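# Move foam block from desk to counter behind shelving

## Task

Pick up the small foam block lying on the desk and set it down on the counter located behind the shelving unit. The robot must not tip over or be left leaning, or the attempt fails. The block must rest on the counter by itself at the end; if the robot is still holding or propping it there, it does not count.

## Robot and tools

Robot: a Hello Robot Stretch 3 with a single arm. It has a two-wheel base (0.33 m long, 0.34 m wide), a lift that slides up a mast, and a telescoping arm that sticks out to the robot's RIGHT side. A wrist with yaw, pitch and roll carries a two-finger gripper. The arm cannot move forward, so the base must drive to move the gripper along the robot's forward direction. Turns in place pivot about the point midway between the wheels, 0.05 m behind the front edge. With the arm pulled in and the wrist folded, a turn sweeps a 0.28 m radius; an unfolded, level gripper reaches past that circle.

Frames: the base frame has its origin on the floor between the drive wheels, with x forward, y left and z up. The odometry frame is the base frame where the scene began. hand_pose is reported in the base frame, at the point where the closed fingertips meet. With all wrist joints at 0, its x axis points up, y points back along the arm toward the mast, and z points to the robot's rear.

Tool execute_actions: arguments are actions (a list holding one action, or empty to just read the state) and cameras (a list drawn from head_camera, nav_camera, wrist_camera, all; omitted, null or ["all"] returns every camera, [] returns none). An action may contain base, joints, or both, and optionally contact_limits; its motions start together.
- base: exactly one key. translate_m is a relative drive in metres from the base's last reported position, forward positive, -1 to 1. rotate_rad is a relative turn in radians, left (counter-clockwise seen from above) positive, -3.2 to 3.2. There is no sideways motion.
- joints: a single object keyed by joint name, each value an absolute target. lift_m 0 to 1.1 (arm height on mast); arm_m 0 to 0.52 (extension); wrist_yaw_rad -1.345 to 4.42 (0 along the arm, positive swings toward the front, 3.0 folds over the base); wrist_pitch_rad -1.57 to 0.451 (0 level, negative tips fingers down); wrist_roll_rad -2.911 to 2.911 (0 fingers side by side); gripper_m -0.089 to 0.179 (bigger is wider; actual fingertip gap is smaller by about 0.007 m nearly closed, 0.025 m wide open, and zero below 0.007); head_pan_rad -3.953 to 1.73 (0 forward, positive left, -1.57 looks along the arm); head_tilt_rad -1.53 to 0.419 (negative down). Joints left out may still be driving toward an earlier target.
- contact_limits: only arm_m, a motor effort percentage 1 to 100; the arm stops (contact_stop) when its effort reaches it (negative sense when retracting). Low values are gentle but too low stops immediately.
Unknown keys or out-of-range numbers cause the whole call to be rejected with no motion. No action runs past 15 s.

Tool wait: seconds, 0 to 10; sends nothing new and returns the same state and images.
Tool zoom_image: camera and region [x0, y0, x1, y1] in pixels of that camera's latest full image, origin top-left, at most 504 by 504.
Tool finished_scene: scene, the number of the current scene; ends it irreversibly and reports success. The block must already be settled on the counter.

Result lines: base_status and joint_status tell how each motion ended: done, off_target (stopped away from target, may still push), contact_stop, time_out or torque_fault (old target dropped). After a contact stop the arm or lift goes slack until commanded again; a slack lift can sag under load or keep pressing. on_its_own covers joints not commanded in the call; its held at value is a target, not a position. motor_effort gives percent of max, positive toward larger joint values, peak in brackets; readings carry fixed bias and noise. Wheel effort positive means pushing forward. base_odometry counts wheel turns (slip included), heading -3.142 to 3.142, left positive; turned_by_wheels and turned_by_imu give rotation since the previous result. base_tilt is in degrees, forward and right positive, with a bias of up to about 4. lidar_m lists 12 distances in metres from the base origin, 30 degree sectors starting straight ahead and going counter-clockwise (4th left, 7th behind, 10th right), scanned at 0.17 m height, range 0.15 to 12, "-" for nothing; it misses tabletops, glass and thin legs, and the robot blocks some sectors when the lift is low. wrist_depth_mm (45 to 1000) and head_depth_mm (280 to 4000, image sideways) are 7 by 7 grids of median depths. pictures lists the order of returned images. Camera calibration gives K and T_world_to_cam per camera, mapping base frame to camera.

Speed: the base moves fast only when stowed (lift_m under 0.30, arm_m under 0.03, wrist_yaw_rad over 2.54), otherwise slowly.

Gripping: command gripper_m below the block's width to hold it; to let go, open at least 0.02 above where the fingers met it. Neither the reading nor done proves a grasp, so check images or depth.

Wrist folding: only fold or unfold (yaw 3.0) with lift_m between 0.32 and 0.95, pitch -0.4 and roll near 0; once folded, lift may go to 0.25. With yaw below -0.4, keep pitch at -0.5 or lower.

Avoid: pushing the arm into something rigid with the gripper above about 0.45 m (tipping risk), pushing again after a contact stop, driving while holding or pressing on something fixed, and snagging furniture, especially when reversing. If the base leans, back off in small steps, free the gripper, and lower the lift to about 0.2. Hard pushes on the wrist trigger a 10 s servo shutdown. Dropping, slamming or knocking things over is penalised. The robot keeps executing its last command while you think, and loose objects may occasionally be nudged by outside forces.

Each tool is called after "Call:" as name(argument=value, ...) on one line, values as JSON.

## Session

Call:
execute_actions(actions=[])

Scene clock: 0.00 s.
base_odometry: x=+0.000 y=+0.000 heading=+0.000 (m, m, rad; odometry frame)
turned_by_wheels: +0.000 (rad since the last result)
turned_by_imu: +0.000 (rad since the last result)
base_tilt: forward=-0.3 right=-0.4 (deg)
lidar_m: 1.40 1.24 1.08 1.00 0.82 0.81 0.90 1.42 1.14 1.68 1.92 2.84
head_depth_mm: 1799 2696 2931 2928 2924 2900 2189 / 1819 2704 2838 2750 2547 2531 2167 / 1835 2726 2047 2048 2087 2102 2049 / 1844 2420 1893 1881 1848 1835 1838 / 1855 1789 2015 1962 1533 1863 1582 / 1877 1526 1847 1385 1360 1821 1433 / 1809 1233 1657 1253 1239 1683 1361
base_status: not commanded
joint_positions: lift_m=+0.572 arm_m=+0.001 wrist_yaw_rad=+3.101 wrist_pitch_rad=-0.458 wrist_roll_rad=-0.017 gripper_m=+0.037 head_pan_rad=+0.007 head_tilt_rad=+0.006
joint_status: not commanded
motor_effort: left_wheel=+0 right_wheel=-1 lift_m=+33 arm_m=+1 wrist_yaw_rad=+0 wrist_pitch_rad=+7 wrist_roll_rad=+0 gripper_m=+0 head_pan_rad=+0 head_tilt_rad=+2 (%)
hand_pose: x=-0.0124 y=+0.0727 z=+0.5757 quat_wxyz=(+0.174, +0.686, +0.148, +0.691) (m; base frame)
wrist_depth_mm: 594 690 - - - - - / 621 729 - - - - - / 656 782 - - - - - / 684 831 - - - - - / 717 855 911 942 - 950 940 / 736 794 - 794 793 790 803 / 688 688 683 700 679 691 688
pictures: head_camera (sideways: a quarter turn clockwise sets it upright), nav_camera (sideways: a quarter turn counterclockwise sets it upright), wrist_camera
Images, in order (width x height): head_camera 896x504, nav_camera 672x504, wrist_camera 644x364.

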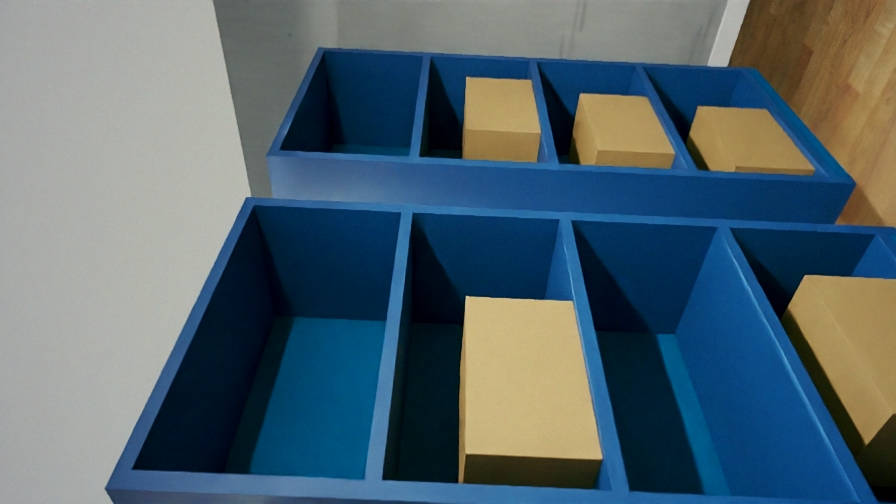

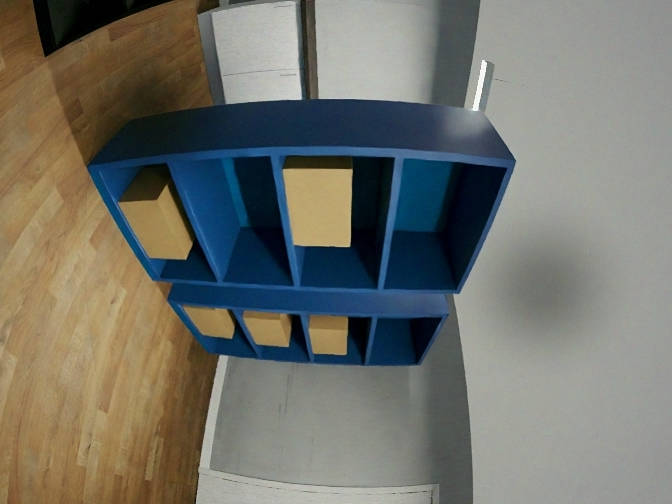

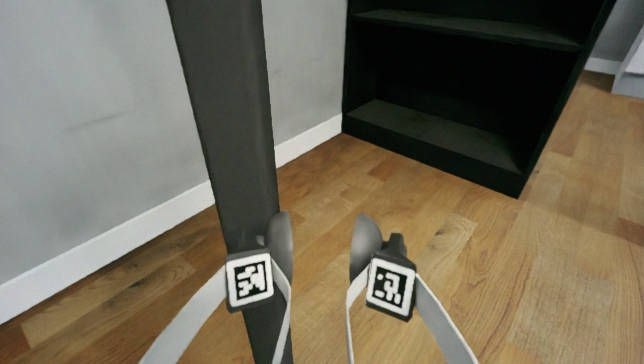

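Look around.

Call:
execute_actions(actions=[{"joints":{"head_pan_rad":1.5,"head_tilt_rad":-0.4}}], cameras=["head_camera","nav_camera"])

Call:
execute_actions(actions=[{"joints":{"head_pan_rad":-1.5,"head_tilt_rad":-0.4}}], cameras=["head_camera","nav_camera"])

Call:
execute_actions(actions=[{"joints":{"head_pan_rad":-3.1,"head_tilt_rad":-0.4}}], cameras=["head_camera","nav_camera"])

Scene clock: 1.43 s.
base_odometry: x=+0.000 y=+0.000 heading=+0.000 (m, m, rad; odometry frame)
turned_by_wheels: +0.000 (rad since the last result)
turned_by_imu: +0.000 (rad since the last result)
base_tilt: forward=-0.2 right=-0.5 (deg)
lidar_m: 1.40 1.24 1.08 1.00 0.82 0.81 0.90 1.42 1.14 1.69 1.92 2.84
head_depth_mm: 1977 2297 1343 1368 1388 1520 1350 / 1603 1812 1421 1470 1488 1584 1376 / 1349 1489 1496 1593 1595 1570 1367 / 1160 1268 1347 1482 1606 1630 1361 / 1025 1100 1189 1302 1425 1533 1361 / 912 973 1046 1124 1222 1334 1330 / 825 872 933 993 1066 1152 1235
base_status: not commanded
joint_positions: lift_m=+0.572 arm_m=+0.001 wrist_yaw_rad=+3.101 wrist_pitch_rad=-0.458 wrist_roll_rad=-0.017 gripper_m=+0.037 head_pan_rad=+1.493 head_tilt_rad=-0.395
joint_status: all done
motor_effort: left_wheel=+0(0) right_wheel=-1(1) lift_m=+33(34) arm_m=+1(1) wrist_yaw_rad=+0(0) wrist_pitch_rad=+8(7) wrist_roll_rad=+0(0) gripper_m=+0(1) head_pan_rad=+2(39) head_tilt_rad=-3(34) (%)
hand_pose: x=-0.0124 y=+0.0727 z=+0.5757 quat_wxyz=(+0.174, +0.686, +0.148, +0.691) (m; base frame)
wrist_depth_mm: 589 684 - - - - - / 621 722 - - - - - / 663 794 - - - - - / 679 836 - - - - - / 732 871 923 920 - 944 956 / 742 787 - 781 783 797 803 / 696 682 684 679 687 699 681
pictures: head_camera (sideways: a quarter turn clockwise sets it upright), nav_camera (sideways: a quarter turn counterclockwise sets it upright)
camera_calibration (this result's frames):
head_camera: T_world_to_cam=[[0.0161486, -0.390597, -0.92042, 1.21703], [-0.996993, 0.0634876, -0.0444342, 0.0703993], [0.0757911, 0.91837, -0.388397, 0.460341], [0, 0, 0, 1]] pos_world=[0.0156444, 0.0481362, 1.30211]
nav_camera: T_world_to_cam=[[0.0182707, 0.422517, 0.906171, -1.1365], [0.997842, -0.0648706, 0.010128, 0.0357015], [0.0630631, 0.90403, -0.422791, 0.500227], [0, 0, 0, 1]] pos_world=[-0.0464058, 0.0302846, 1.24099]
Images, in order (width x height): head_camera 896x504, nav_camera 672x504.

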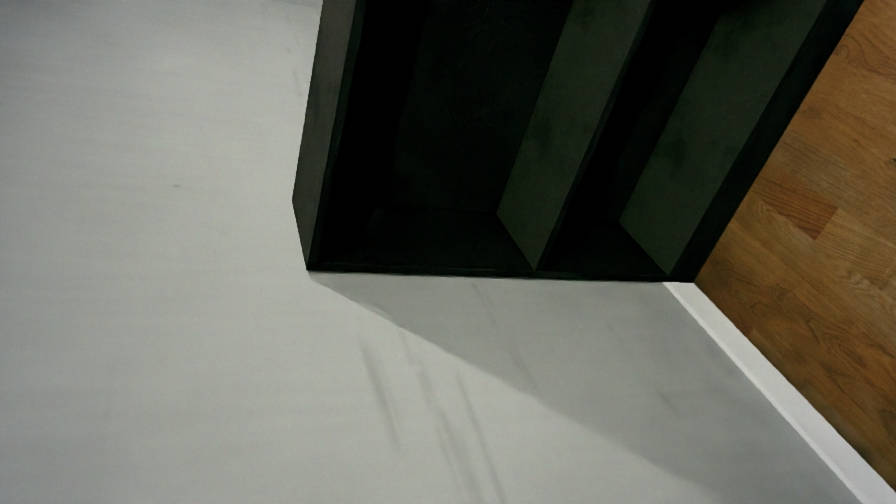

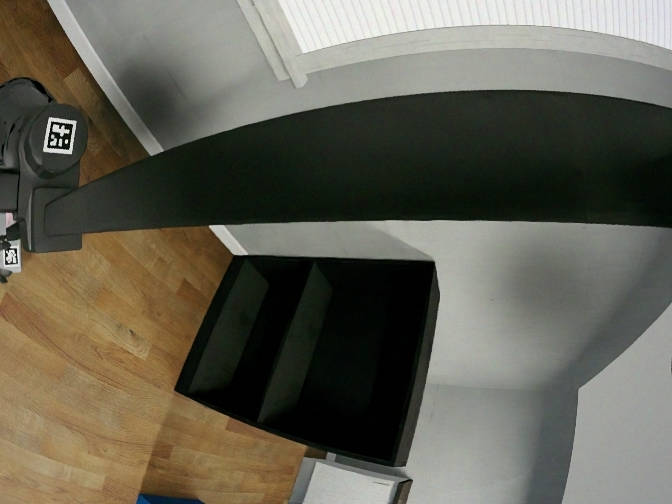

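Scene clock: 3.33 s.
base_odometry: x=+0.000 y=+0.000 heading=+0.000 (m, m, rad; odometry frame)
turned_by_wheels: +0.000 (rad since the last result)
turned_by_imu: +0.000 (rad since the last result)
base_tilt: forward=-0.3 right=-0.5 (deg)
lidar_m: 1.40 1.24 1.08 1.00 0.82 0.81 0.90 1.42 1.14 1.68 1.93 2.84
head_depth_mm: 1390 1473 1564 1536 1026 1382 1384 / 1520 1619 1712 1518 1062 1719 1343 / 1665 1768 1880 1504 1176 1708 1367 / 1828 1959 2063 1477 2058 1687 1358 / 2041 2182 2284 1463 2219 1680 1351 / 2284 2479 2691 1784 2138 1668 1348 / 2596 2854 3029 2814 2190 1656 1346
base_status: not commanded
joint_positions: lift_m=+0.572 arm_m=+0.001 wrist_yaw_rad=+3.101 wrist_pitch_rad=-0.458 wrist_roll_rad=-0.017 gripper_m=+0.037 head_pan_rad=-1.493 head_tilt_rad=-0.395
joint_status: all done
motor_effort: left_wheel=+0(0) right_wheel=-1(0) lift_m=+34(33) arm_m=+1(1) wrist_yaw_rad=+0(0) wrist_pitch_rad=+8(7) wrist_roll_rad=+0(0) gripper_m=+0(0) head_pan_rad=-4(38) head_tilt_rad=-2(3) (%)
hand_pose: x=-0.0124 y=+0.0727 z=+0.5757 quat_wxyz=(+0.174, +0.686, +0.148, +0.691) (m; base frame)
wrist_depth_mm: 590 683 - - - - - / 620 740 - - - - - / 659 766 - - - - - / 691 825 - - - - - / 735 858 932 936 - 937 939 / 744 809 - 794 800 827 808 / 682 677 688 696 692 684 688
pictures: head_camera (sideways: a quarter turn clockwise sets it upright), nav_camera (sideways: a quarter turn counterclockwise sets it upright)
camera_calibration (this result's frames):
head_camera: T_world_to_cam=[[-0.0766826, 0.383561, -0.920326, 1.21748], [0.994743, 0.0922635, -0.0444307, 0.0582451], [0.0678706, -0.918895, -0.38862, 0.46068], [0, 0, 0, 1]] pos_world=[0.00415377, -0.0490348, 1.30209]
nav_camera: T_world_to_cam=[[0.0476429, -0.42044, 0.906069, -1.13654], [-0.995797, -0.091021, 0.0101248, 0.0478669], [0.0782144, -0.902743, -0.42301, 0.50042], [0, 0, 0, 1]] pos_world=[0.0626739, -0.0217405, 1.24098]
Images, in order (width x height): head_camera 896x504, nav_camera 672x504.

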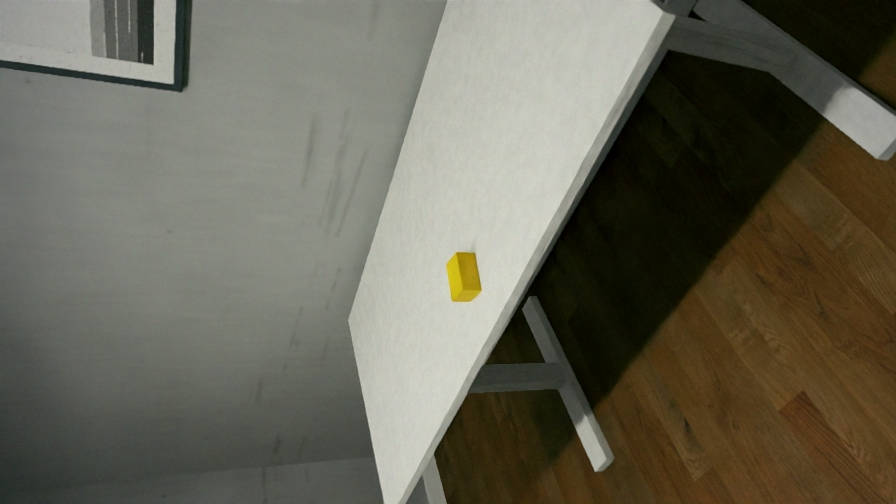

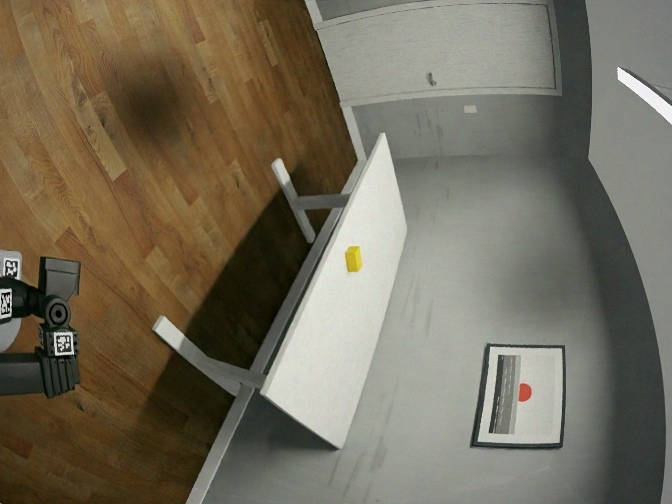

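Scene clock: 4.67 s.
base_odometry: x=+0.000 y=+0.000 heading=+0.000 (m, m, rad; odometry frame)
turned_by_wheels: +0.000 (rad since the last result)
turned_by_imu: +0.000 (rad since the last result)
base_tilt: forward=-0.1 right=-0.5 (deg)
lidar_m: 1.40 1.25 1.08 1.00 0.82 0.81 0.90 1.42 1.14 1.68 1.92 2.84
head_depth_mm: 723 761 801 852 896 974 1042 / 777 823 872 929 992 1077 1162 / 840 894 948 1015 1107 1207 1282 / 932 995 1067 1154 1257 1372 1361 / 1027 1102 1198 1306 1432 1544 1355 / 1147 1242 1363 1505 1674 1680 1349 / 1296 1417 1554 1706 1867 1657 1340
base_status: not commanded
joint_positions: lift_m=+0.572 arm_m=+0.001 wrist_yaw_rad=+3.101 wrist_pitch_rad=-0.458 wrist_roll_rad=-0.017 gripper_m=+0.037 head_pan_rad=-3.093 head_tilt_rad=-0.395
joint_status: all done
motor_effort: left_wheel=+0(0) right_wheel=+0(1) lift_m=+33(33) arm_m=+1(1) wrist_yaw_rad=+0(0) wrist_pitch_rad=+7(7) wrist_roll_rad=+0(0) gripper_m=+0(0) head_pan_rad=-4(42) head_tilt_rad=-3(4) (%)
hand_pose: x=-0.0124 y=+0.0727 z=+0.5757 quat_wxyz=(+0.174, +0.686, +0.148, +0.691) (m; base frame)
wrist_depth_mm: 578 703 - - - - - / 610 720 - - - - - / 644 776 - - - - - / 685 848 - - - - - / 730 842 920 920 - 942 930 / 753 795 - 783 801 805 819 / 680 682 686 681 683 707 691
pictures: head_camera (sideways: a quarter turn clockwise sets it upright), nav_camera (sideways: a quarter turn counterclockwise sets it upright)
camera_calibration (this result's frames):
head_camera: T_world_to_cam=[[0.385666, 0.0654503, -0.920314, 1.21464], [0.0631765, -0.997013, -0.0444302, 0.0639271], [-0.920473, -0.041007, -0.388649, 0.466746], [0, 0, 0, 1]] pos_world=[-0.042857, 0.00337736, 1.30209]
nav_camera: T_world_to_cam=[[-0.421681, -0.0353461, 0.906055, -1.13366], [-0.0619027, 0.998031, 0.0101244, 0.0421707], [-0.904629, -0.051818, -0.423038, 0.506452], [0, 0, 0, 1]] pos_world=[-0.0172814, -0.0559147, 1.24098]
Images, in order (width x height): head_camera 896x504, nav_camera 672x504.

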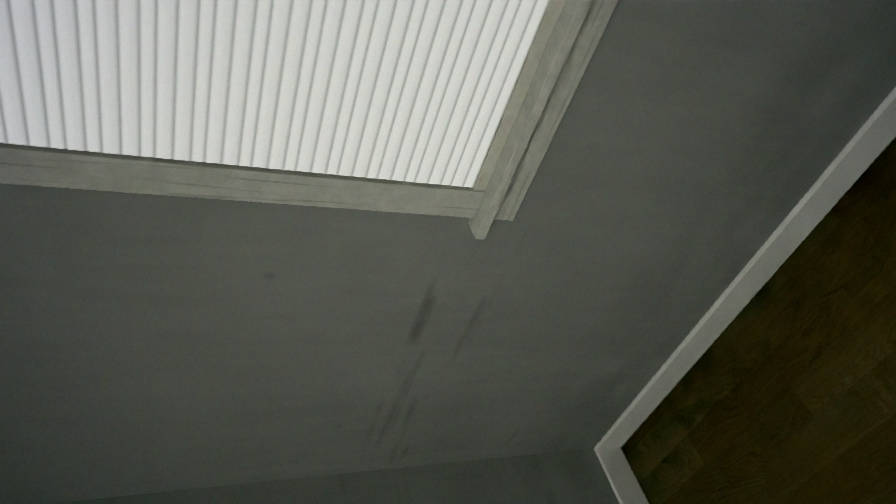

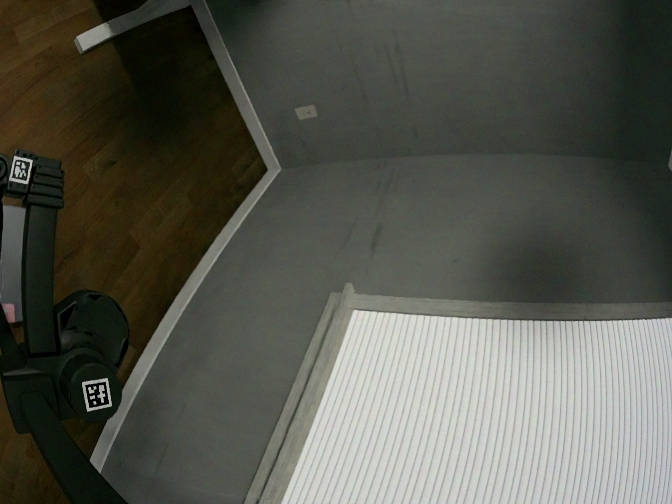

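Call:
execute_actions(actions=[{"base":{"rotate_rad":-1.0},"joints":{"lift_m":0.9}}], cameras=[])

Call:
execute_actions(actions=[{"base":{"translate_m":1.0},"joints":{"head_pan_rad":-0.6,"head_tilt_rad":-0.7}}], cameras=[])

Call:
execute_actions(actions=[{"base":{"rotate_rad":0.35},"joints":{"head_pan_rad":-1.57,"wrist_yaw_rad":0,"wrist_pitch_rad":-0.4,"gripper_m":0.15}}])

Scene clock: 9.00 s.
base_odometry: x=+0.000 y=+0.000 heading=-1.000 (m, m, rad; odometry frame)
turned_by_wheels: -1.000 (rad since the last result)
turned_by_imu: -0.988 (rad since the last result)
base_tilt: forward=-0.3 right=-0.5 (deg)
lidar_m: 2.84 2.39 1.40 1.24 1.08 0.97 0.81 0.81 0.92 1.52 1.14 1.72
head_depth_mm: 750 814 885 981 1091 - - / 727 787 860 946 1053 - - / 710 767 832 914 1006 - - / 679 732 797 872 976 1068 1214 / 669 721 779 849 919 1044 1163 / 654 701 755 823 889 1005 1122 / 639 683 738 799 860 971 1077
base_status: done
joint_positions: lift_m=+0.900 arm_m=+0.001 wrist_yaw_rad=+3.101 wrist_pitch_rad=-0.459 wrist_roll_rad=-0.017 gripper_m=+0.037 head_pan_rad=-3.093 head_tilt_rad=-0.395
joint_status: all done
motor_effort: left_wheel=+5(11) right_wheel=-4(6) lift_m=+38(39) arm_m=+1(0) wrist_yaw_rad=+0(0) wrist_pitch_rad=+7(7) wrist_roll_rad=+0(0) gripper_m=+0(0) head_pan_rad=-4(4) head_tilt_rad=-2(3) (%)
hand_pose: x=-0.0124 y=+0.0726 z=+0.9035 quat_wxyz=(+0.174, +0.686, +0.148, +0.691) (m; base frame)
wrist_depth_mm: - - - - - - - / - - - - - - - / - - - - - - - / - - - - - - - / - - - - - - - / - - - - - - - / - - - - - - -
pictures: none
No camera images: the call's "cameras" was empty. Leave "cameras" out to get every camera's image.

Scene clock: 19.97 s.
base_odometry: x=+0.541 y=-0.841 heading=-1.000 (m, m, rad; odometry frame)
turned_by_wheels: +0.000 (rad since the last result)
turned_by_imu: +0.003 (rad since the last result)
base_tilt: forward=-0.3 right=-0.5 (deg)
lidar_m: 1.98 1.97 1.67 1.40 1.40 1.68 1.77 1.77 0.95 1.23 1.22 1.00
head_depth_mm: 1062 1161 1196 903 723 651 1199 / 1133 1252 1192 897 720 1333 1169 / 1219 1356 1179 892 755 1351 1167 / 1316 1477 1171 885 1489 1347 1159 / 1433 1632 1157 879 1550 1344 1150 / 1570 1802 1982 937 1592 1340 1152 / 1741 2047 2329 1833 1578 1333 1146
base_status: done
joint_positions: lift_m=+0.900 arm_m=+0.001 wrist_yaw_rad=+3.101 wrist_pitch_rad=-0.459 wrist_roll_rad=-0.017 gripper_m=+0.037 head_pan_rad=-0.607 head_tilt_rad=-0.691
joint_status: all done
motor_effort: left_wheel=+4(11) right_wheel=-2(3) lift_m=+38(39) arm_m=+0(1) wrist_yaw_rad=+0(0) wrist_pitch_rad=+8(7) wrist_roll_rad=+0(0) gripper_m=+0(0) head_pan_rad=+2(37) head_tilt_rad=-5(32) (%)
hand_pose: x=-0.0124 y=+0.0726 z=+0.9035 quat_wxyz=(+0.174, +0.686, +0.148, +0.691) (m; base frame)
wrist_depth_mm: - - - - - - - / - - - - - - - / - - - - - - - / - - - - - - - / - - - - - - - / - - - - - - - / - - - - - - -
pictures: none
No camera images: the call's "cameras" was empty. Leave "cameras" out to get every camera's image.

Scene clock: 22.53 s.
base_odometry: x=+0.541 y=-0.841 heading=-0.650 (m, m, rad; odometry frame)
turned_by_wheels: +0.350 (rad since the last result)
turned_by_imu: +0.345 (rad since the last result)
base_tilt: forward=-0.3 right=-0.6 (deg)
lidar_m: 1.97 1.89 1.43 1.40 2.14 1.81 1.77 1.65 0.95 1.22 1.00 1.83
head_depth_mm: 1003 1125 1199 903 745 - - / 1009 1140 1188 900 752 - - / 1014 1148 1177 889 719 - - / 1030 1158 1170 880 742 - 1157 / 1037 1165 1159 879 730 1334 1155 / 1040 1184 1147 873 720 1336 1150 / 1049 1188 1138 864 718 1327 1147
base_status: done
joint_positions: lift_m=+0.900 arm_m=+0.001 wrist_yaw_rad=+0.002 wrist_pitch_rad=-0.421 wrist_roll_rad=-0.017 gripper_m=+0.150 head_pan_rad=-1.563 head_tilt_rad=-0.691
joint_status: all done
motor_effort: left_wheel=-5(10) right_wheel=+2(6) lift_m=+38(39) arm_m=+1(1) wrist_yaw_rad=-2(2) wrist_pitch_rad=+12(13) wrist_roll_rad=+0(0) gripper_m=+0(92) head_pan_rad=-4(39) head_tilt_rad=-6(5) (%)
hand_pose: x=-0.0211 y=-0.3703 z=+0.9118 quat_wxyz=(+0.698, +0.150, -0.685, -0.146) (m; base frame)
wrist_depth_mm: 942 898 887 860 828 803 788 / - - 949 929 939 888 854 / 708 717 710 722 741 748 746 / 534 543 546 546 544 569 575 / 435 456 436 422 426 456 455 / 365 - 371 370 370 - 373 / - 954 334 331 330 315 324
pictures: head_camera (sideways: a quarter turn clockwise sets it upright), nav_camera (sideways: a quarter turn counterclockwise sets it upright), wrist_camera
camera_calibration (this result's frames):
head_camera: T_world_to_cam=[[-0.0516467, 0.639802, -0.766803, 1.01713], [0.998663, 0.0347384, -0.0382784, 0.0501956], [0.00214688, -0.767755, -0.640741, 0.789114], [0, 0, 0, 1]] pos_world=[0.000708651, -0.0466571, 1.28747]
nav_camera: T_world_to_cam=[[0.0200512, -0.66889, 0.743091, -0.923875], [-0.999708, -0.0234653, 0.00585353, 0.0534546], [0.0135215, -0.742991, -0.669165, 0.821069], [0, 0, 0, 1]] pos_world=[0.0608618, -0.0066695, 1.23564]
wrist_camera: T_world_to_cam=[[-0.998228, -0.0461443, 0.0375581, -0.0710274], [-0.0567522, 0.548955, -0.833923, 0.997816], [0.0178631, -0.834577, -0.550601, 0.359484], [0, 0, 0, 1]] pos_world=[-0.0206948, -0.251016, 1.0327]
Images, in order (width x height): head_camera 896x504, nav_camera 672x504, wrist_camera 644x364.

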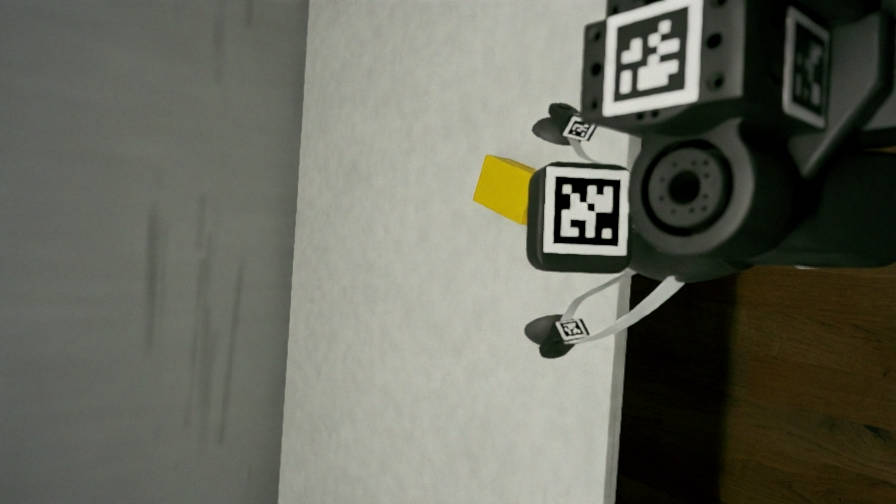

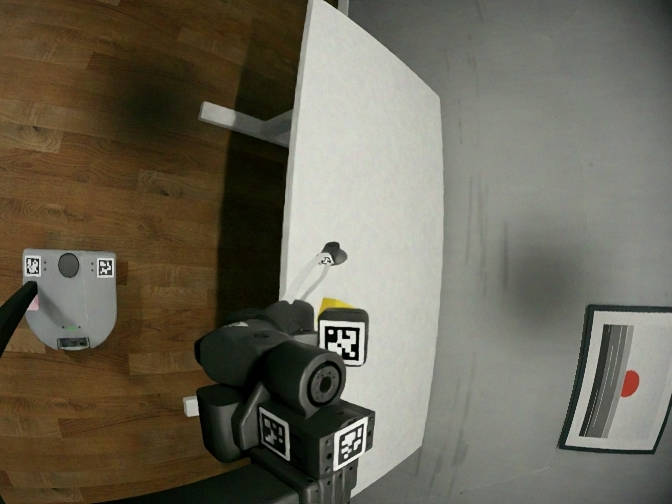

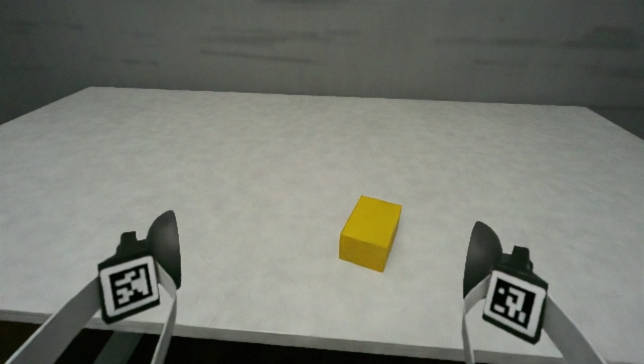

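Call:
execute_actions(actions=[{"base":{"translate_m":-0.06},"joints":{"arm_m":0.18,"lift_m":0.8}}], cameras=["wrist_camera"])

Call:
execute_actions(actions=[{"joints":{"lift_m":0.745}}], cameras=["wrist_camera"])

Scene clock: 25.33 s.
base_odometry: x=+0.493 y=-0.805 heading=-0.650 (m, m, rad; odometry frame)
turned_by_wheels: +0.000 (rad since the last result)
turned_by_imu: -0.001 (rad since the last result)
base_tilt: forward=-0.2 right=-0.4 (deg)
lidar_m: 2.03 1.90 1.44 1.40 2.14 1.75 1.71 1.65 0.91 1.22 1.04 1.83
head_depth_mm: 1000 1126 1200 906 746 - - / 1004 1132 1186 926 - 1326 1167 / 1014 1145 1178 923 - 1357 1166 / 1023 1150 1162 917 690 1352 1161 / 1030 1161 1156 881 727 1339 1156 / 1037 1180 1147 870 724 1337 1150 / 1048 1186 1139 868 718 1332 1145
base_status: done
joint_positions: lift_m=+0.800 arm_m=+0.180 wrist_yaw_rad=+0.001 wrist_pitch_rad=-0.420 wrist_roll_rad=-0.017 gripper_m=+0.150 head_pan_rad=-1.563 head_tilt_rad=-0.691
joint_status: all done
motor_effort: left_wheel=-4(13) right_wheel=+3(3) lift_m=+27(34) arm_m=+2(3) wrist_yaw_rad=-1(3) wrist_pitch_rad=+12(12) wrist_roll_rad=+0(1) gripper_m=+0(0) head_pan_rad=-2(2) head_tilt_rad=-4(6) (%)
hand_pose: x=-0.0214 y=-0.5488 z=+0.8124 quat_wxyz=(+0.698, +0.149, -0.685, -0.146) (m; base frame)
wrist_depth_mm: 757 742 718 696 680 662 652 / 697 722 719 759 719 698 705 / 480 486 494 495 506 510 511 / 366 369 374 375 374 383 382 / 294 311 298 301 304 312 307 / 251 - 249 198 253 - 257 / 211 214 208 177 215 212 218
pictures: wrist_camera
camera_calibration (this result's frames):
wrist_camera: T_world_to_cam=[[-0.998292, -0.0447308, 0.0375796, -0.0750828], [-0.0559847, 0.548632, -0.834188, 1.01288], [0.0166965, -0.834867, -0.550199, 0.155266], [0, 0, 0, 1]] pos_world=[-0.0208412, -0.42943, 0.933181]
Images, in order (width x height): wrist_camera 644x364.

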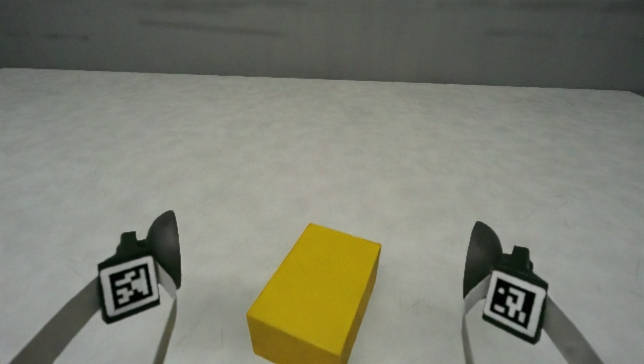

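Scene clock: 26.67 s.
base_odometry: x=+0.493 y=-0.805 heading=-0.650 (m, m, rad; odometry frame)
turned_by_wheels: +0.000 (rad since the last result)
turned_by_imu: +0.000 (rad since the last result)
base_tilt: forward=-0.2 right=-0.4 (deg)
lidar_m: 2.04 1.89 1.43 1.40 2.15 1.75 1.71 1.65 0.91 1.22 1.04 1.83
head_depth_mm: 997 1122 1198 903 724 1307 - / 1007 1135 1184 894 - - 1151 / 1015 1139 1175 892 - 1322 1166 / 1019 1154 1168 886 702 1323 1157 / 1031 1167 1155 879 707 1338 1152 / 1040 1180 1149 870 723 1332 1152 / 1048 1191 1130 866 721 1324 1146
base_status: not commanded
joint_positions: lift_m=+0.745 arm_m=+0.180 wrist_yaw_rad=+0.001 wrist_pitch_rad=-0.420 wrist_roll_rad=-0.017 gripper_m=+0.150 head_pan_rad=-1.563 head_tilt_rad=-0.691
joint_status: all done
motor_effort: left_wheel=-4(4) right_wheel=+3(2) lift_m=+27(28) arm_m=+3(3) wrist_yaw_rad=-1(1) wrist_pitch_rad=+12(12) wrist_roll_rad=+0(0) gripper_m=+0(0) head_pan_rad=-4(4) head_tilt_rad=-5(5) (%)
hand_pose: x=-0.0214 y=-0.5488 z=+0.7574 quat_wxyz=(+0.698, +0.149, -0.685, -0.146) (m; base frame)
wrist_depth_mm: 750 742 715 694 670 674 636 / 521 539 544 556 562 581 583 / 358 361 369 372 373 377 382 / 275 274 276 201 280 282 285 / 221 230 213 160 224 231 229 / 190 - 174 143 188 - 190 / - 159 160 156 161 157 163
pictures: wrist_camera
camera_calibration (this result's frames):
wrist_camera: T_world_to_cam=[[-0.998292, -0.0447269, 0.0375843, -0.0730195], [-0.0559848, 0.548542, -0.834247, 0.967032], [0.0166967, -0.834926, -0.550109, 0.124905], [0, 0, 0, 1]] pos_world=[-0.0208412, -0.429437, 0.878198]
Images, in order (width x height): wrist_camera 644x364.

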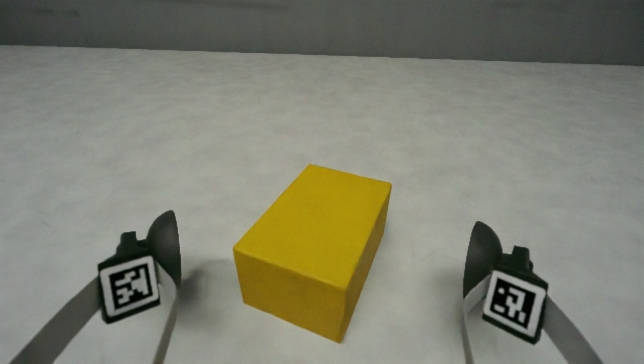

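Call:
execute_actions(actions=[{"joints":{"lift_m":0.732,"arm_m":0.17}}], cameras=[])

Call:
execute_actions(actions=[{"joints":{"gripper_m":0.02}}], cameras=["wrist_camera"])

Call:
execute_actions(actions=[{"joints":{"lift_m":0.9,"arm_m":0.0,"head_pan_rad":0.3,"head_tilt_rad":-0.3}}])

Scene clock: 27.60 s.
base_odometry: x=+0.493 y=-0.805 heading=-0.650 (m, m, rad; odometry frame)
turned_by_wheels: +0.000 (rad since the last result)
turned_by_imu: +0.000 (rad since the last result)
base_tilt: forward=-0.3 right=-0.4 (deg)
lidar_m: 2.04 1.90 1.44 1.40 2.14 1.74 1.71 1.65 0.91 1.22 1.04 1.83
head_depth_mm: 999 1127 1198 904 724 1311 - / 1006 1135 1195 897 762 - 1144 / 1014 1144 1177 889 - 1295 1165 / 1018 1155 1168 883 - 1318 1157 / 1027 1164 1157 876 717 1342 1156 / 1041 1176 1143 871 723 1330 1148 / 1044 1187 1136 864 720 1328 1144
base_status: not commanded
joint_positions: lift_m=+0.732 arm_m=+0.170 wrist_yaw_rad=+0.001 wrist_pitch_rad=-0.420 wrist_roll_rad=-0.017 gripper_m=+0.150 head_pan_rad=-1.563 head_tilt_rad=-0.691
joint_status: all done
motor_effort: left_wheel=-4(4) right_wheel=+2(2) lift_m=+27(28) arm_m=-1(1) wrist_yaw_rad=-1(1) wrist_pitch_rad=+12(12) wrist_roll_rad=+0(0) gripper_m=+0(0) head_pan_rad=-3(4) head_tilt_rad=-5(5) (%)
hand_pose: x=-0.0214 y=-0.5393 z=+0.7444 quat_wxyz=(+0.698, +0.149, -0.685, -0.146) (m; base frame)
wrist_depth_mm: 737 723 715 717 689 664 668 / 488 491 497 507 508 523 526 / 332 335 338 337 344 349 350 / 249 253 254 177 246 259 263 / 202 210 188 147 205 214 210 / 174 - 170 157 173 - 174 / - 146 146 147 148 144 149
pictures: none
No camera images: the call's "cameras" was empty. Leave "cameras" out to get every camera's image.

Scene clock: 29.40 s.
base_odometry: x=+0.493 y=-0.805 heading=-0.650 (m, m, rad; odometry frame)
turned_by_wheels: +0.000 (rad since the last result)
turned_by_imu: +0.000 (rad since the last result)
base_tilt: forward=-0.2 right=-0.5 (deg)
lidar_m: 2.04 1.89 1.44 1.40 2.14 1.76 1.71 1.65 0.91 1.22 1.04 1.83
head_depth_mm: 999 1126 1203 905 723 1311 - / 1006 1134 1187 898 760 - 1144 / 1013 1141 1182 888 - 1297 1163 / 1018 1154 1164 879 - 1315 1161 / 1030 1167 1154 876 728 1340 1157 / 1037 1172 1145 871 721 1341 1151 / 1048 1189 1131 867 721 1335 1148
base_status: not commanded
joint_positions: lift_m=+0.732 arm_m=+0.170 wrist_yaw_rad=+0.001 wrist_pitch_rad=-0.419 wrist_roll_rad=-0.017 gripper_m=+0.021 head_pan_rad=-1.563 head_tilt_rad=-0.691
joint_status: all done
motor_effort: left_wheel=-4(4) right_wheel=+2(3) lift_m=+27(27) arm_m=-1(1) wrist_yaw_rad=-1(1) wrist_pitch_rad=+11(12) wrist_roll_rad=+0(0) gripper_m=-20(100) head_pan_rad=-3(4) head_tilt_rad=-6(5) (%)
hand_pose: x=-0.0214 y=-0.5395 z=+0.7446 quat_wxyz=(+0.698, +0.149, -0.685, -0.146) (m; base frame)
wrist_depth_mm: 760 740 730 712 688 674 672 / 493 500 498 503 528 524 540 / 330 333 334 343 345 350 350 / 250 253 255 175 245 262 264 / 204 203 205 150 207 209 210 / 170 171 166 161 - 174 174 / 146 146 147 147 148 148 150
pictures: wrist_camera
camera_calibration (this result's frames):
wrist_camera: T_world_to_cam=[[-0.998287, -0.0447949, 0.0376328, -0.0721697], [-0.0560441, 0.547611, -0.834854, 0.951213], [0.0167891, -0.835533, -0.549183, 0.124689], [0, 0, 0, 1]] pos_world=[-0.0208297, -0.419945, 0.865317]
Images, in order (width x height): wrist_camera 644x364.

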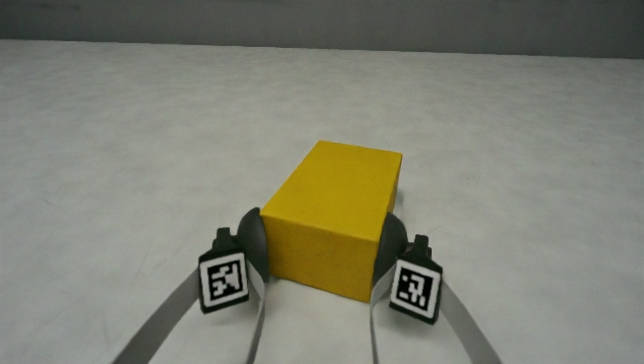

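Scene clock: 31.90 s.
base_odometry: x=+0.493 y=-0.805 heading=-0.650 (m, m, rad; odometry frame)
turned_by_wheels: +0.000 (rad since the last result)
turned_by_imu: +0.000 (rad since the last result)
base_tilt: forward=-0.1 right=-0.5 (deg)
lidar_m: 2.04 1.89 1.44 1.40 2.14 1.75 1.71 1.65 0.92 1.22 1.04 1.82
head_depth_mm: 1683 1771 1864 1976 2103 1900 1481 / 1743 1851 1949 2059 2184 1899 1473 / 1820 1916 2041 2170 2284 1881 1463 / 1903 1981 2096 2255 2373 1852 1462 / 1962 2057 2209 2382 2433 1846 1454 / 2016 2177 2306 2467 2517 1833 1446 / 2076 2196 2311 2246 2348 1822 1433
base_status: not commanded
joint_positions: lift_m=+0.900 arm_m=+0.002 wrist_yaw_rad=+0.001 wrist_pitch_rad=-0.419 wrist_roll_rad=-0.017 gripper_m=+0.021 head_pan_rad=+0.293 head_tilt_rad=-0.310
joint_status: all done
joint sent to its limit — the command would take arm_m past its lower limit, so that joint was sent only as far as its limit.
motor_effort: left_wheel=-4(4) right_wheel=+3(2) lift_m=+39(41) arm_m=-1(0) wrist_yaw_rad=-2(1) wrist_pitch_rad=+11(11) wrist_roll_rad=+0(0) gripper_m=-20(20) head_pan_rad=+3(38) head_tilt_rad=+6(34) (%)
hand_pose: x=-0.0214 y=-0.3708 z=+0.9122 quat_wxyz=(+0.698, +0.149, -0.685, -0.146) (m; base frame)
wrist_depth_mm: 911 897 884 857 832 829 795 / - 965 944 921 927 874 851 / 720 719 731 735 731 755 883 / 537 551 542 177 533 563 572 / 432 434 440 150 446 449 456 / 364 368 - 167 - 373 370 / - 922 335 324 318 316 324
pictures: head_camera (sideways: a quarter turn clockwise sets it upright), nav_camera (sideways: a quarter turn counterclockwise sets it upright), wrist_camera
camera_calibration (this result's frames):
head_camera: T_world_to_cam=[[-0.282188, -0.133703, -0.949997, 1.25746], [-0.298524, 0.953317, -0.0454966, 0.0675268], [0.911731, 0.270758, -0.308928, 0.351821], [0, 0, 0, 1]] pos_world=[0.0542328, 0.00849379, 1.30634]
nav_camera: T_world_to_cam=[[0.32545, 0.113506, 0.938722, -1.18085], [0.30033, -0.95377, 0.0112026, 0.0385562], [0.896596, 0.278281, -0.344494, 0.393251], [0, 0, 0, 1]] pos_world=[0.0201411, 0.0613732, 1.24353]
wrist_camera: T_world_to_cam=[[-0.998288, -0.0447648, 0.0376395, -0.0709208], [-0.0560306, 0.547487, -0.834936, 0.998775], [0.0167686, -0.835616, -0.549058, 0.357498], [0, 0, 0, 1]] pos_world=[-0.0208322, -0.25126, 1.03287]
Images, in order (width x height): head_camera 896x504, nav_camera 672x504, wrist_camera 644x364.

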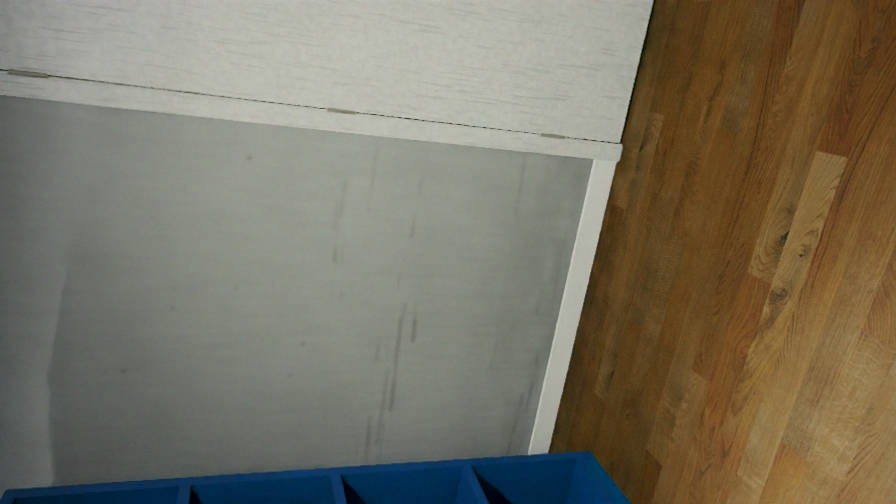

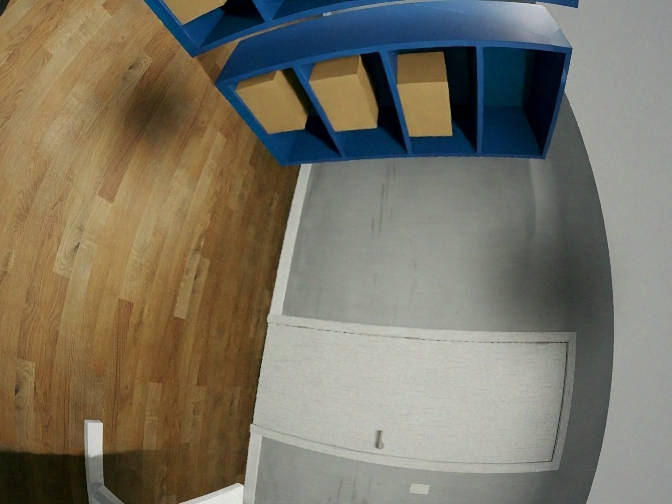

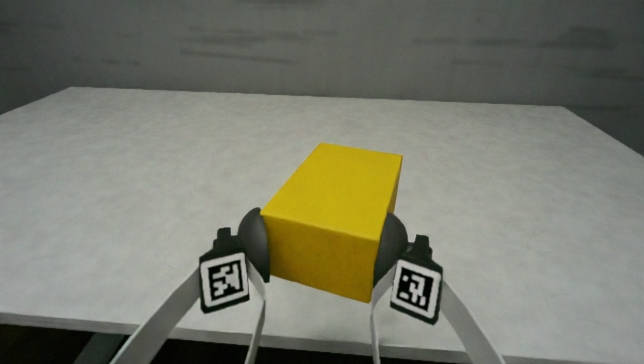

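Call:
execute_actions(actions=[{"base":{"rotate_rad":1.6},"joints":{"wrist_yaw_rad":3.0,"head_pan_rad":0,"head_tilt_rad":-0.25}}], cameras=["head_camera","nav_camera"])

Scene clock: 35.53 s.
base_odometry: x=+0.493 y=-0.805 heading=+0.950 (m, m, rad; odometry frame)
turned_by_wheels: +1.600 (rad since the last result)
turned_by_imu: +1.579 (rad since the last result)
base_tilt: forward=-0.2 right=-0.6 (deg)
lidar_m: 1.40 1.65 1.74 1.70 1.61 0.91 1.22 1.04 1.89 2.03 1.84 1.42
head_depth_mm: 1561 1625 1711 1777 1725 1760 1547 / 1576 1626 1344 1830 1701 1589 1543 / 1590 1641 1346 1849 1766 1602 1534 / 1590 1652 1363 1886 1776 1794 1525 / 1347 1436 1588 1740 1756 1797 1518 / 3242 3379 3519 3754 2732 1956 1501 / 3206 3395 3638 3754 2726 1933 1498
base_status: done
joint_positions: lift_m=+0.900 arm_m=+0.002 wrist_yaw_rad=+2.998 wrist_pitch_rad=-0.419 wrist_roll_rad=-0.017 gripper_m=+0.021 head_pan_rad=+0.007 head_tilt_rad=-0.260
joint_status: all done
motor_effort: left_wheel=-4(11) right_wheel=+3(4) lift_m=+39(40) arm_m=-1(1) wrist_yaw_rad=+2(3) wrist_pitch_rad=+11(12) wrist_roll_rad=+0(0) gripper_m=-20(19) head_pan_rad=-3(21) head_tilt_rad=+6(14) (%)
hand_pose: x=+0.0108 y=+0.0755 z=+0.9122 quat_wxyz=(+0.196, +0.694, +0.099, +0.685) (m; base frame)
wrist_depth_mm: - - - - - - - / - - - - - - - / 704 - - - - - - / 565 - - 177 - - - / - - - 149 - - - / - - - 166 - - - / 926 - - - - - -
pictures: head_camera (sideways: a quarter turn clockwise sets it upright), nav_camera (sideways: a quarter turn counterclockwise sets it upright)
camera_calibration (this result's frames):
head_camera: T_world_to_cam=[[-0.261019, -0.0484053, -0.964119, 1.27578], [-0.0154452, 0.998824, -0.0459661, 0.0664142], [0.96521, 0.00289298, -0.261459, 0.289714], [0, 0, 0, 1]] pos_world=[0.0543936, -0.00541967, 1.30881]
nav_camera: T_world_to_cam=[[0.297348, 0.0168365, 0.954621, -1.20144], [0.0187466, -0.999755, 0.0117933, 0.0395041], [0.954585, 0.0143892, -0.297591, 0.331855], [0, 0, 0, 1]] pos_world=[0.0397205, 0.0549473, 1.24521]
Images, in order (width x height): head_camera 896x504, nav_camera 672x504.

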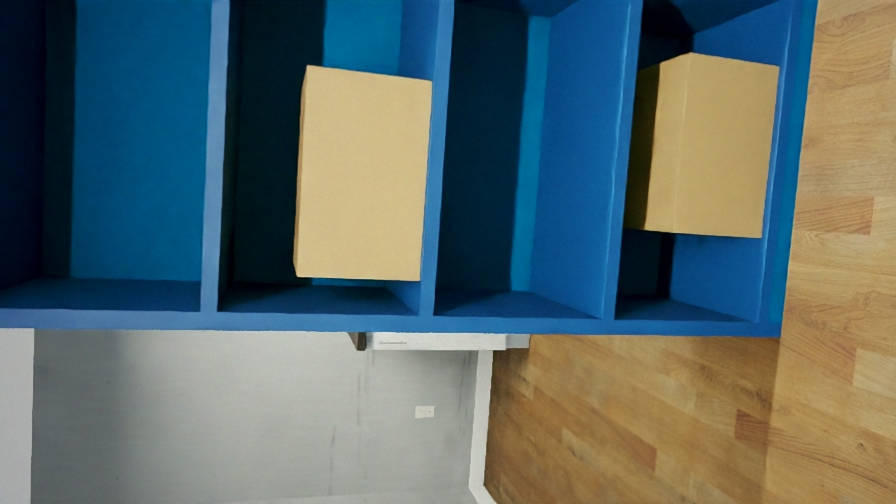

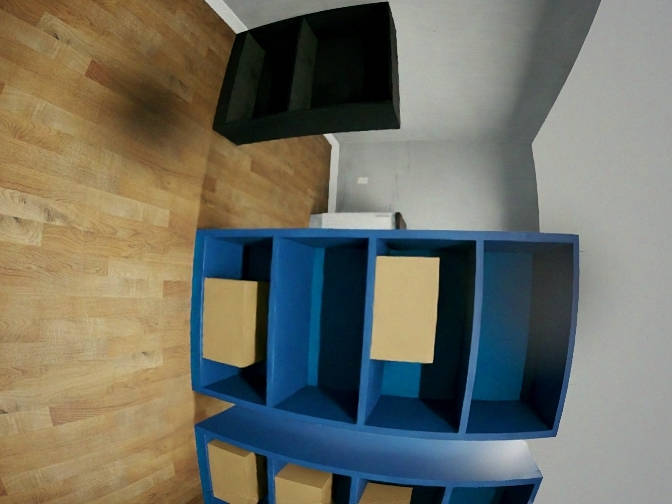

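Call:
execute_actions(actions=[{"base":{"rotate_rad":0.65},"joints":{"lift_m":0.35}}], cameras=[])

Call:
execute_actions(actions=[{"base":{"translate_m":1.0},"joints":{"lift_m":0.27}}], cameras=[])

Call:
execute_actions(actions=[{"base":{"rotate_rad":-0.65},"joints":{"head_tilt_rad":-0.45}}], cameras=["head_camera","nav_camera"])

Scene clock: 41.50 s.
base_odometry: x=+0.493 y=-0.805 heading=+1.600 (m, m, rad; odometry frame)
turned_by_wheels: +0.650 (rad since the last result)
turned_by_imu: +0.640 (rad since the last result)
base_tilt: forward=-0.3 right=-0.5 (deg)
lidar_m: 1.65 1.72 1.71 0.93 0.91 1.22 1.04 2.04 2.04 1.70 1.40 1.40
head_depth_mm: 3139 3407 3544 3682 2940 2033 1553 / 2812 3025 3277 1858 2588 1999 1543 / 2469 2651 2794 2029 1909 1893 1534 / 2171 2317 2397 2251 2286 1980 1525 / 1971 2080 2165 2258 2383 1951 1522 / 1794 1878 1975 2077 2199 1945 1509 / 1641 1716 1805 1887 1985 1933 1498
base_status: done
joint_positions: lift_m=+0.350 arm_m=+0.002 wrist_yaw_rad=+2.998 wrist_pitch_rad=-0.419 wrist_roll_rad=-0.017 gripper_m=+0.021 head_pan_rad=+0.007 head_tilt_rad=-0.260
joint_status: all done
motor_effort: left_wheel=-4(10) right_wheel=+3(5) lift_m=+28(35) arm_m=-1(1) wrist_yaw_rad=+2(3) wrist_pitch_rad=+11(11) wrist_roll_rad=+0(0) gripper_m=-20(20) head_pan_rad=-4(4) head_tilt_rad=+6(6) (%)
hand_pose: x=+0.0108 y=+0.0755 z=+0.3627 quat_wxyz=(+0.196, +0.694, +0.099, +0.685) (m; base frame)
wrist_depth_mm: 899 - - - - - - / 921 - - - - - - / 947 - - - - - - / 830 836 853 177 795 861 842 / 668 676 - 150 677 682 692 / 563 567 - 167 - 581 572 / 474 501 - 513 492 495 499
pictures: none
No camera images: the call's "cameras" was empty. Leave "cameras" out to get every camera's image.

Scene clock: 46.90 s.
base_odometry: x=+0.464 y=+0.195 heading=+1.599 (m, m, rad; odometry frame)
turned_by_wheels: +0.000 (rad since the last result)
turned_by_imu: +0.004 (rad since the last result)
base_tilt: forward=-0.1 right=-0.6 (deg)
lidar_m: 1.02 1.04 1.04 1.17 1.93 1.53 2.04 2.73 1.41 0.76 0.75 0.68
head_depth_mm: 1946 2124 2352 2387 686 722 781 / 1671 1800 1962 970 1040 1076 937 / 1462 1557 1673 961 1143 1157 961 / 1298 1377 1470 1171 1279 1195 1317 / 1174 1240 1312 1303 1399 1239 1400 / 1065 1123 1181 1191 1272 1333 1397 / 981 1025 1073 1123 1186 1255 1321
base_status: done
joint_positions: lift_m=+0.270 arm_m=+0.002 wrist_yaw_rad=+2.999 wrist_pitch_rad=-0.419 wrist_roll_rad=-0.017 gripper_m=+0.021 head_pan_rad=+0.007 head_tilt_rad=-0.259
joint_status: all done
motor_effort: left_wheel=-4(12) right_wheel=+2(7) lift_m=+28(28) arm_m=-1(1) wrist_yaw_rad=+1(2) wrist_pitch_rad=+11(11) wrist_roll_rad=+0(1) gripper_m=-20(20) head_pan_rad=-4(3) head_tilt_rad=+5(6) (%)
hand_pose: x=+0.0106 y=+0.0755 z=+0.2827 quat_wxyz=(+0.195, +0.694, +0.099, +0.685) (m; base frame)
wrist_depth_mm: - - - - - 841 728 / - - - - - 866 781 / 917 925 928 956 937 875 789 / 702 710 708 178 679 728 719 / 553 567 - 149 576 562 570 / 465 488 - 160 - 481 482 / - - - - 399 411 409
pictures: none
No camera images: the call's "cameras" was empty. Leave "cameras" out to get every camera's image.

Scene clock: 48.40 s.
base_odometry: x=+0.464 y=+0.195 heading=+0.950 (m, m, rad; odometry frame)
turned_by_wheels: -0.650 (rad since the last result)
turned_by_imu: -0.641 (rad since the last result)
base_tilt: forward=-0.3 right=-0.3 (deg)
lidar_m: 0.68 0.68 1.06 1.03 1.10 1.62 1.53 2.04 2.73 1.94 0.92 0.75
head_depth_mm: 2317 2515 2159 2335 2043 1262 1196 / 2350 2541 2194 2371 2123 1639 1322 / 2367 2556 2244 2405 2109 1622 1317 / 2393 2570 2795 2967 2085 1616 1315 / 2388 2607 2824 2788 1985 1552 1274 / 2443 2666 902 745 853 936 1111 / 2236 2315 887 998 1100 987 1195
base_status: done
joint_positions: lift_m=+0.270 arm_m=+0.002 wrist_yaw_rad=+2.999 wrist_pitch_rad=-0.419 wrist_roll_rad=-0.017 gripper_m=+0.021 head_pan_rad=+0.007 head_tilt_rad=-0.445
joint_status: all done
motor_effort: left_wheel=+5(15) right_wheel=-3(6) lift_m=+27(28) arm_m=-1(1) wrist_yaw_rad=+1(1) wrist_pitch_rad=+12(11) wrist_roll_rad=+0(0) gripper_m=-20(20) head_pan_rad=-4(3) head_tilt_rad=-3(24) (%)
hand_pose: x=+0.0106 y=+0.0755 z=+0.2827 quat_wxyz=(+0.195, +0.694, +0.099, +0.685) (m; base frame)
wrist_depth_mm: 938 - 926 956 942 939 916 / - - - - - - 945 / 898 903 921 931 941 915 769 / 699 696 706 177 668 716 662 / 557 560 - 150 564 578 580 / 473 487 - 160 - 481 482 / - - - - 409 415 415
pictures: head_camera (sideways: a quarter turn clockwise sets it upright), nav_camera (sideways: a quarter turn counterclockwise sets it upright)
camera_calibration (this result's frames):
head_camera: T_world_to_cam=[[-0.433397, -0.0495419, -0.89984, 1.19292], [-0.0235282, 0.99877, -0.0436565, 0.0634458], [0.900896, 0.00225101, -0.43403, 0.51469], [0, 0, 0, 1]] pos_world=[0.0548205, -0.00542662, 1.2996]
nav_camera: T_world_to_cam=[[0.467366, 0.0179494, 0.883882, -1.11016], [0.0205069, -0.999745, 0.00945898, 0.0425349], [0.883826, 0.0137049, -0.467615, 0.553548], [0, 0, 0, 1]] pos_world=[0.0287388, 0.0548645, 1.23969]
Images, in order (width x height): head_camera 896x504, nav_camera 672x504.

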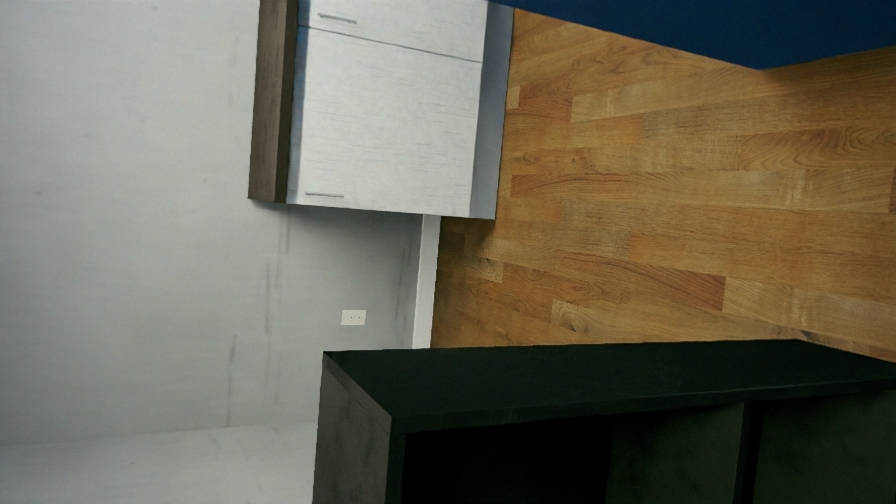

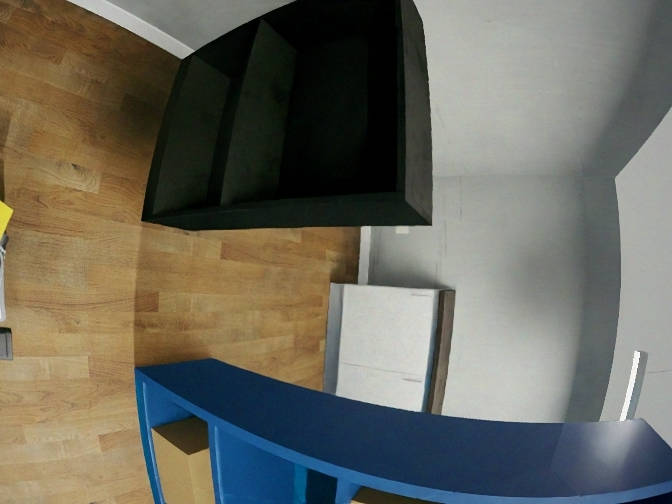

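Call:
execute_actions(actions=[{"joints":{"head_tilt_rad":-0.95}}], cameras=["head_camera"])

Scene clock: 49.47 s.
base_odometry: x=+0.464 y=+0.195 heading=+0.950 (m, m, rad; odometry frame)
turned_by_wheels: +0.000 (rad since the last result)
turned_by_imu: +0.000 (rad since the last result)
base_tilt: forward=-0.3 right=-0.4 (deg)
lidar_m: 0.68 0.68 1.05 1.04 1.11 1.62 1.53 2.04 2.74 1.94 0.92 0.75
head_depth_mm: 1956 2221 1839 1288 1327 1236 1107 / 1969 2223 1880 1595 1384 1236 1106 / 2087 2259 1864 1579 1383 1225 1099 / 2543 2236 1850 1583 1376 1219 1097 / 2536 2145 1728 1411 1357 1214 1095 / 650 739 1016 1385 1349 1216 1089 / 830 991 1088 1414 1358 1210 1086
base_status: not commanded
joint_positions: lift_m=+0.270 arm_m=+0.002 wrist_yaw_rad=+2.999 wrist_pitch_rad=-0.419 wrist_roll_rad=-0.017 gripper_m=+0.021 head_pan_rad=+0.007 head_tilt_rad=-0.938
joint_status: all done
motor_effort: left_wheel=+5(5) right_wheel=-3(3) lift_m=+28(28) arm_m=-1(1) wrist_yaw_rad=+1(1) wrist_pitch_rad=+11(11) wrist_roll_rad=+0(0) gripper_m=-19(20) head_pan_rad=-4(3) head_tilt_rad=-7(41) (%)
hand_pose: x=+0.0106 y=+0.0755 z=+0.2827 quat_wxyz=(+0.195, +0.694, +0.099, +0.685) (m; base frame)
wrist_depth_mm: 926 - 931 934 947 924 900 / - - - - - - 934 / 904 939 924 913 940 903 775 / 695 703 702 176 694 722 668 / 558 562 - 149 577 571 574 / 470 481 - 160 - 477 486 / - - - - 411 415 421
pictures: head_camera (sideways: a quarter turn clockwise sets it upright)
camera_calibration (this result's frames):
head_camera: T_world_to_cam=[[-0.807577, -0.051984, -0.587467, 0.788045], [-0.0420316, 0.998648, -0.0305888, 0.0465217], [0.588263, -0.0000106431, -0.80867, 1.00393], [0, 0, 0, 1]] pos_world=[0.0477866, -0.00548248, 1.27622]
Images, in order (width x height): head_camera 896x504.

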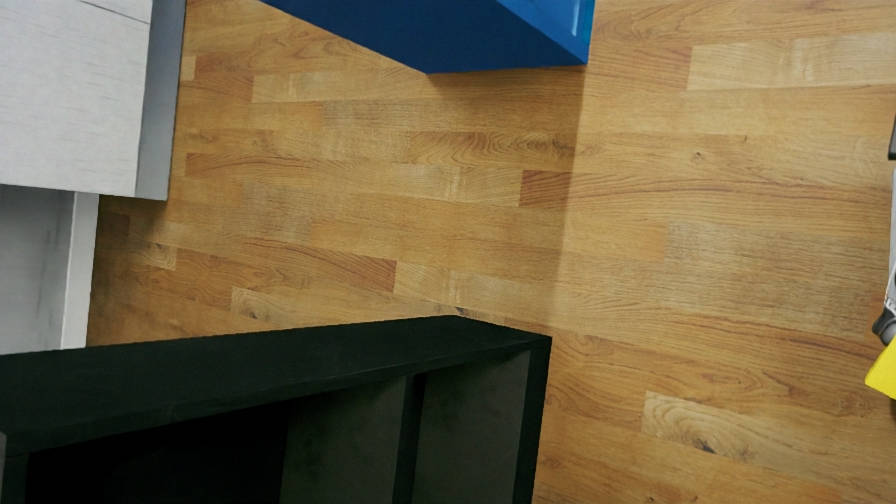

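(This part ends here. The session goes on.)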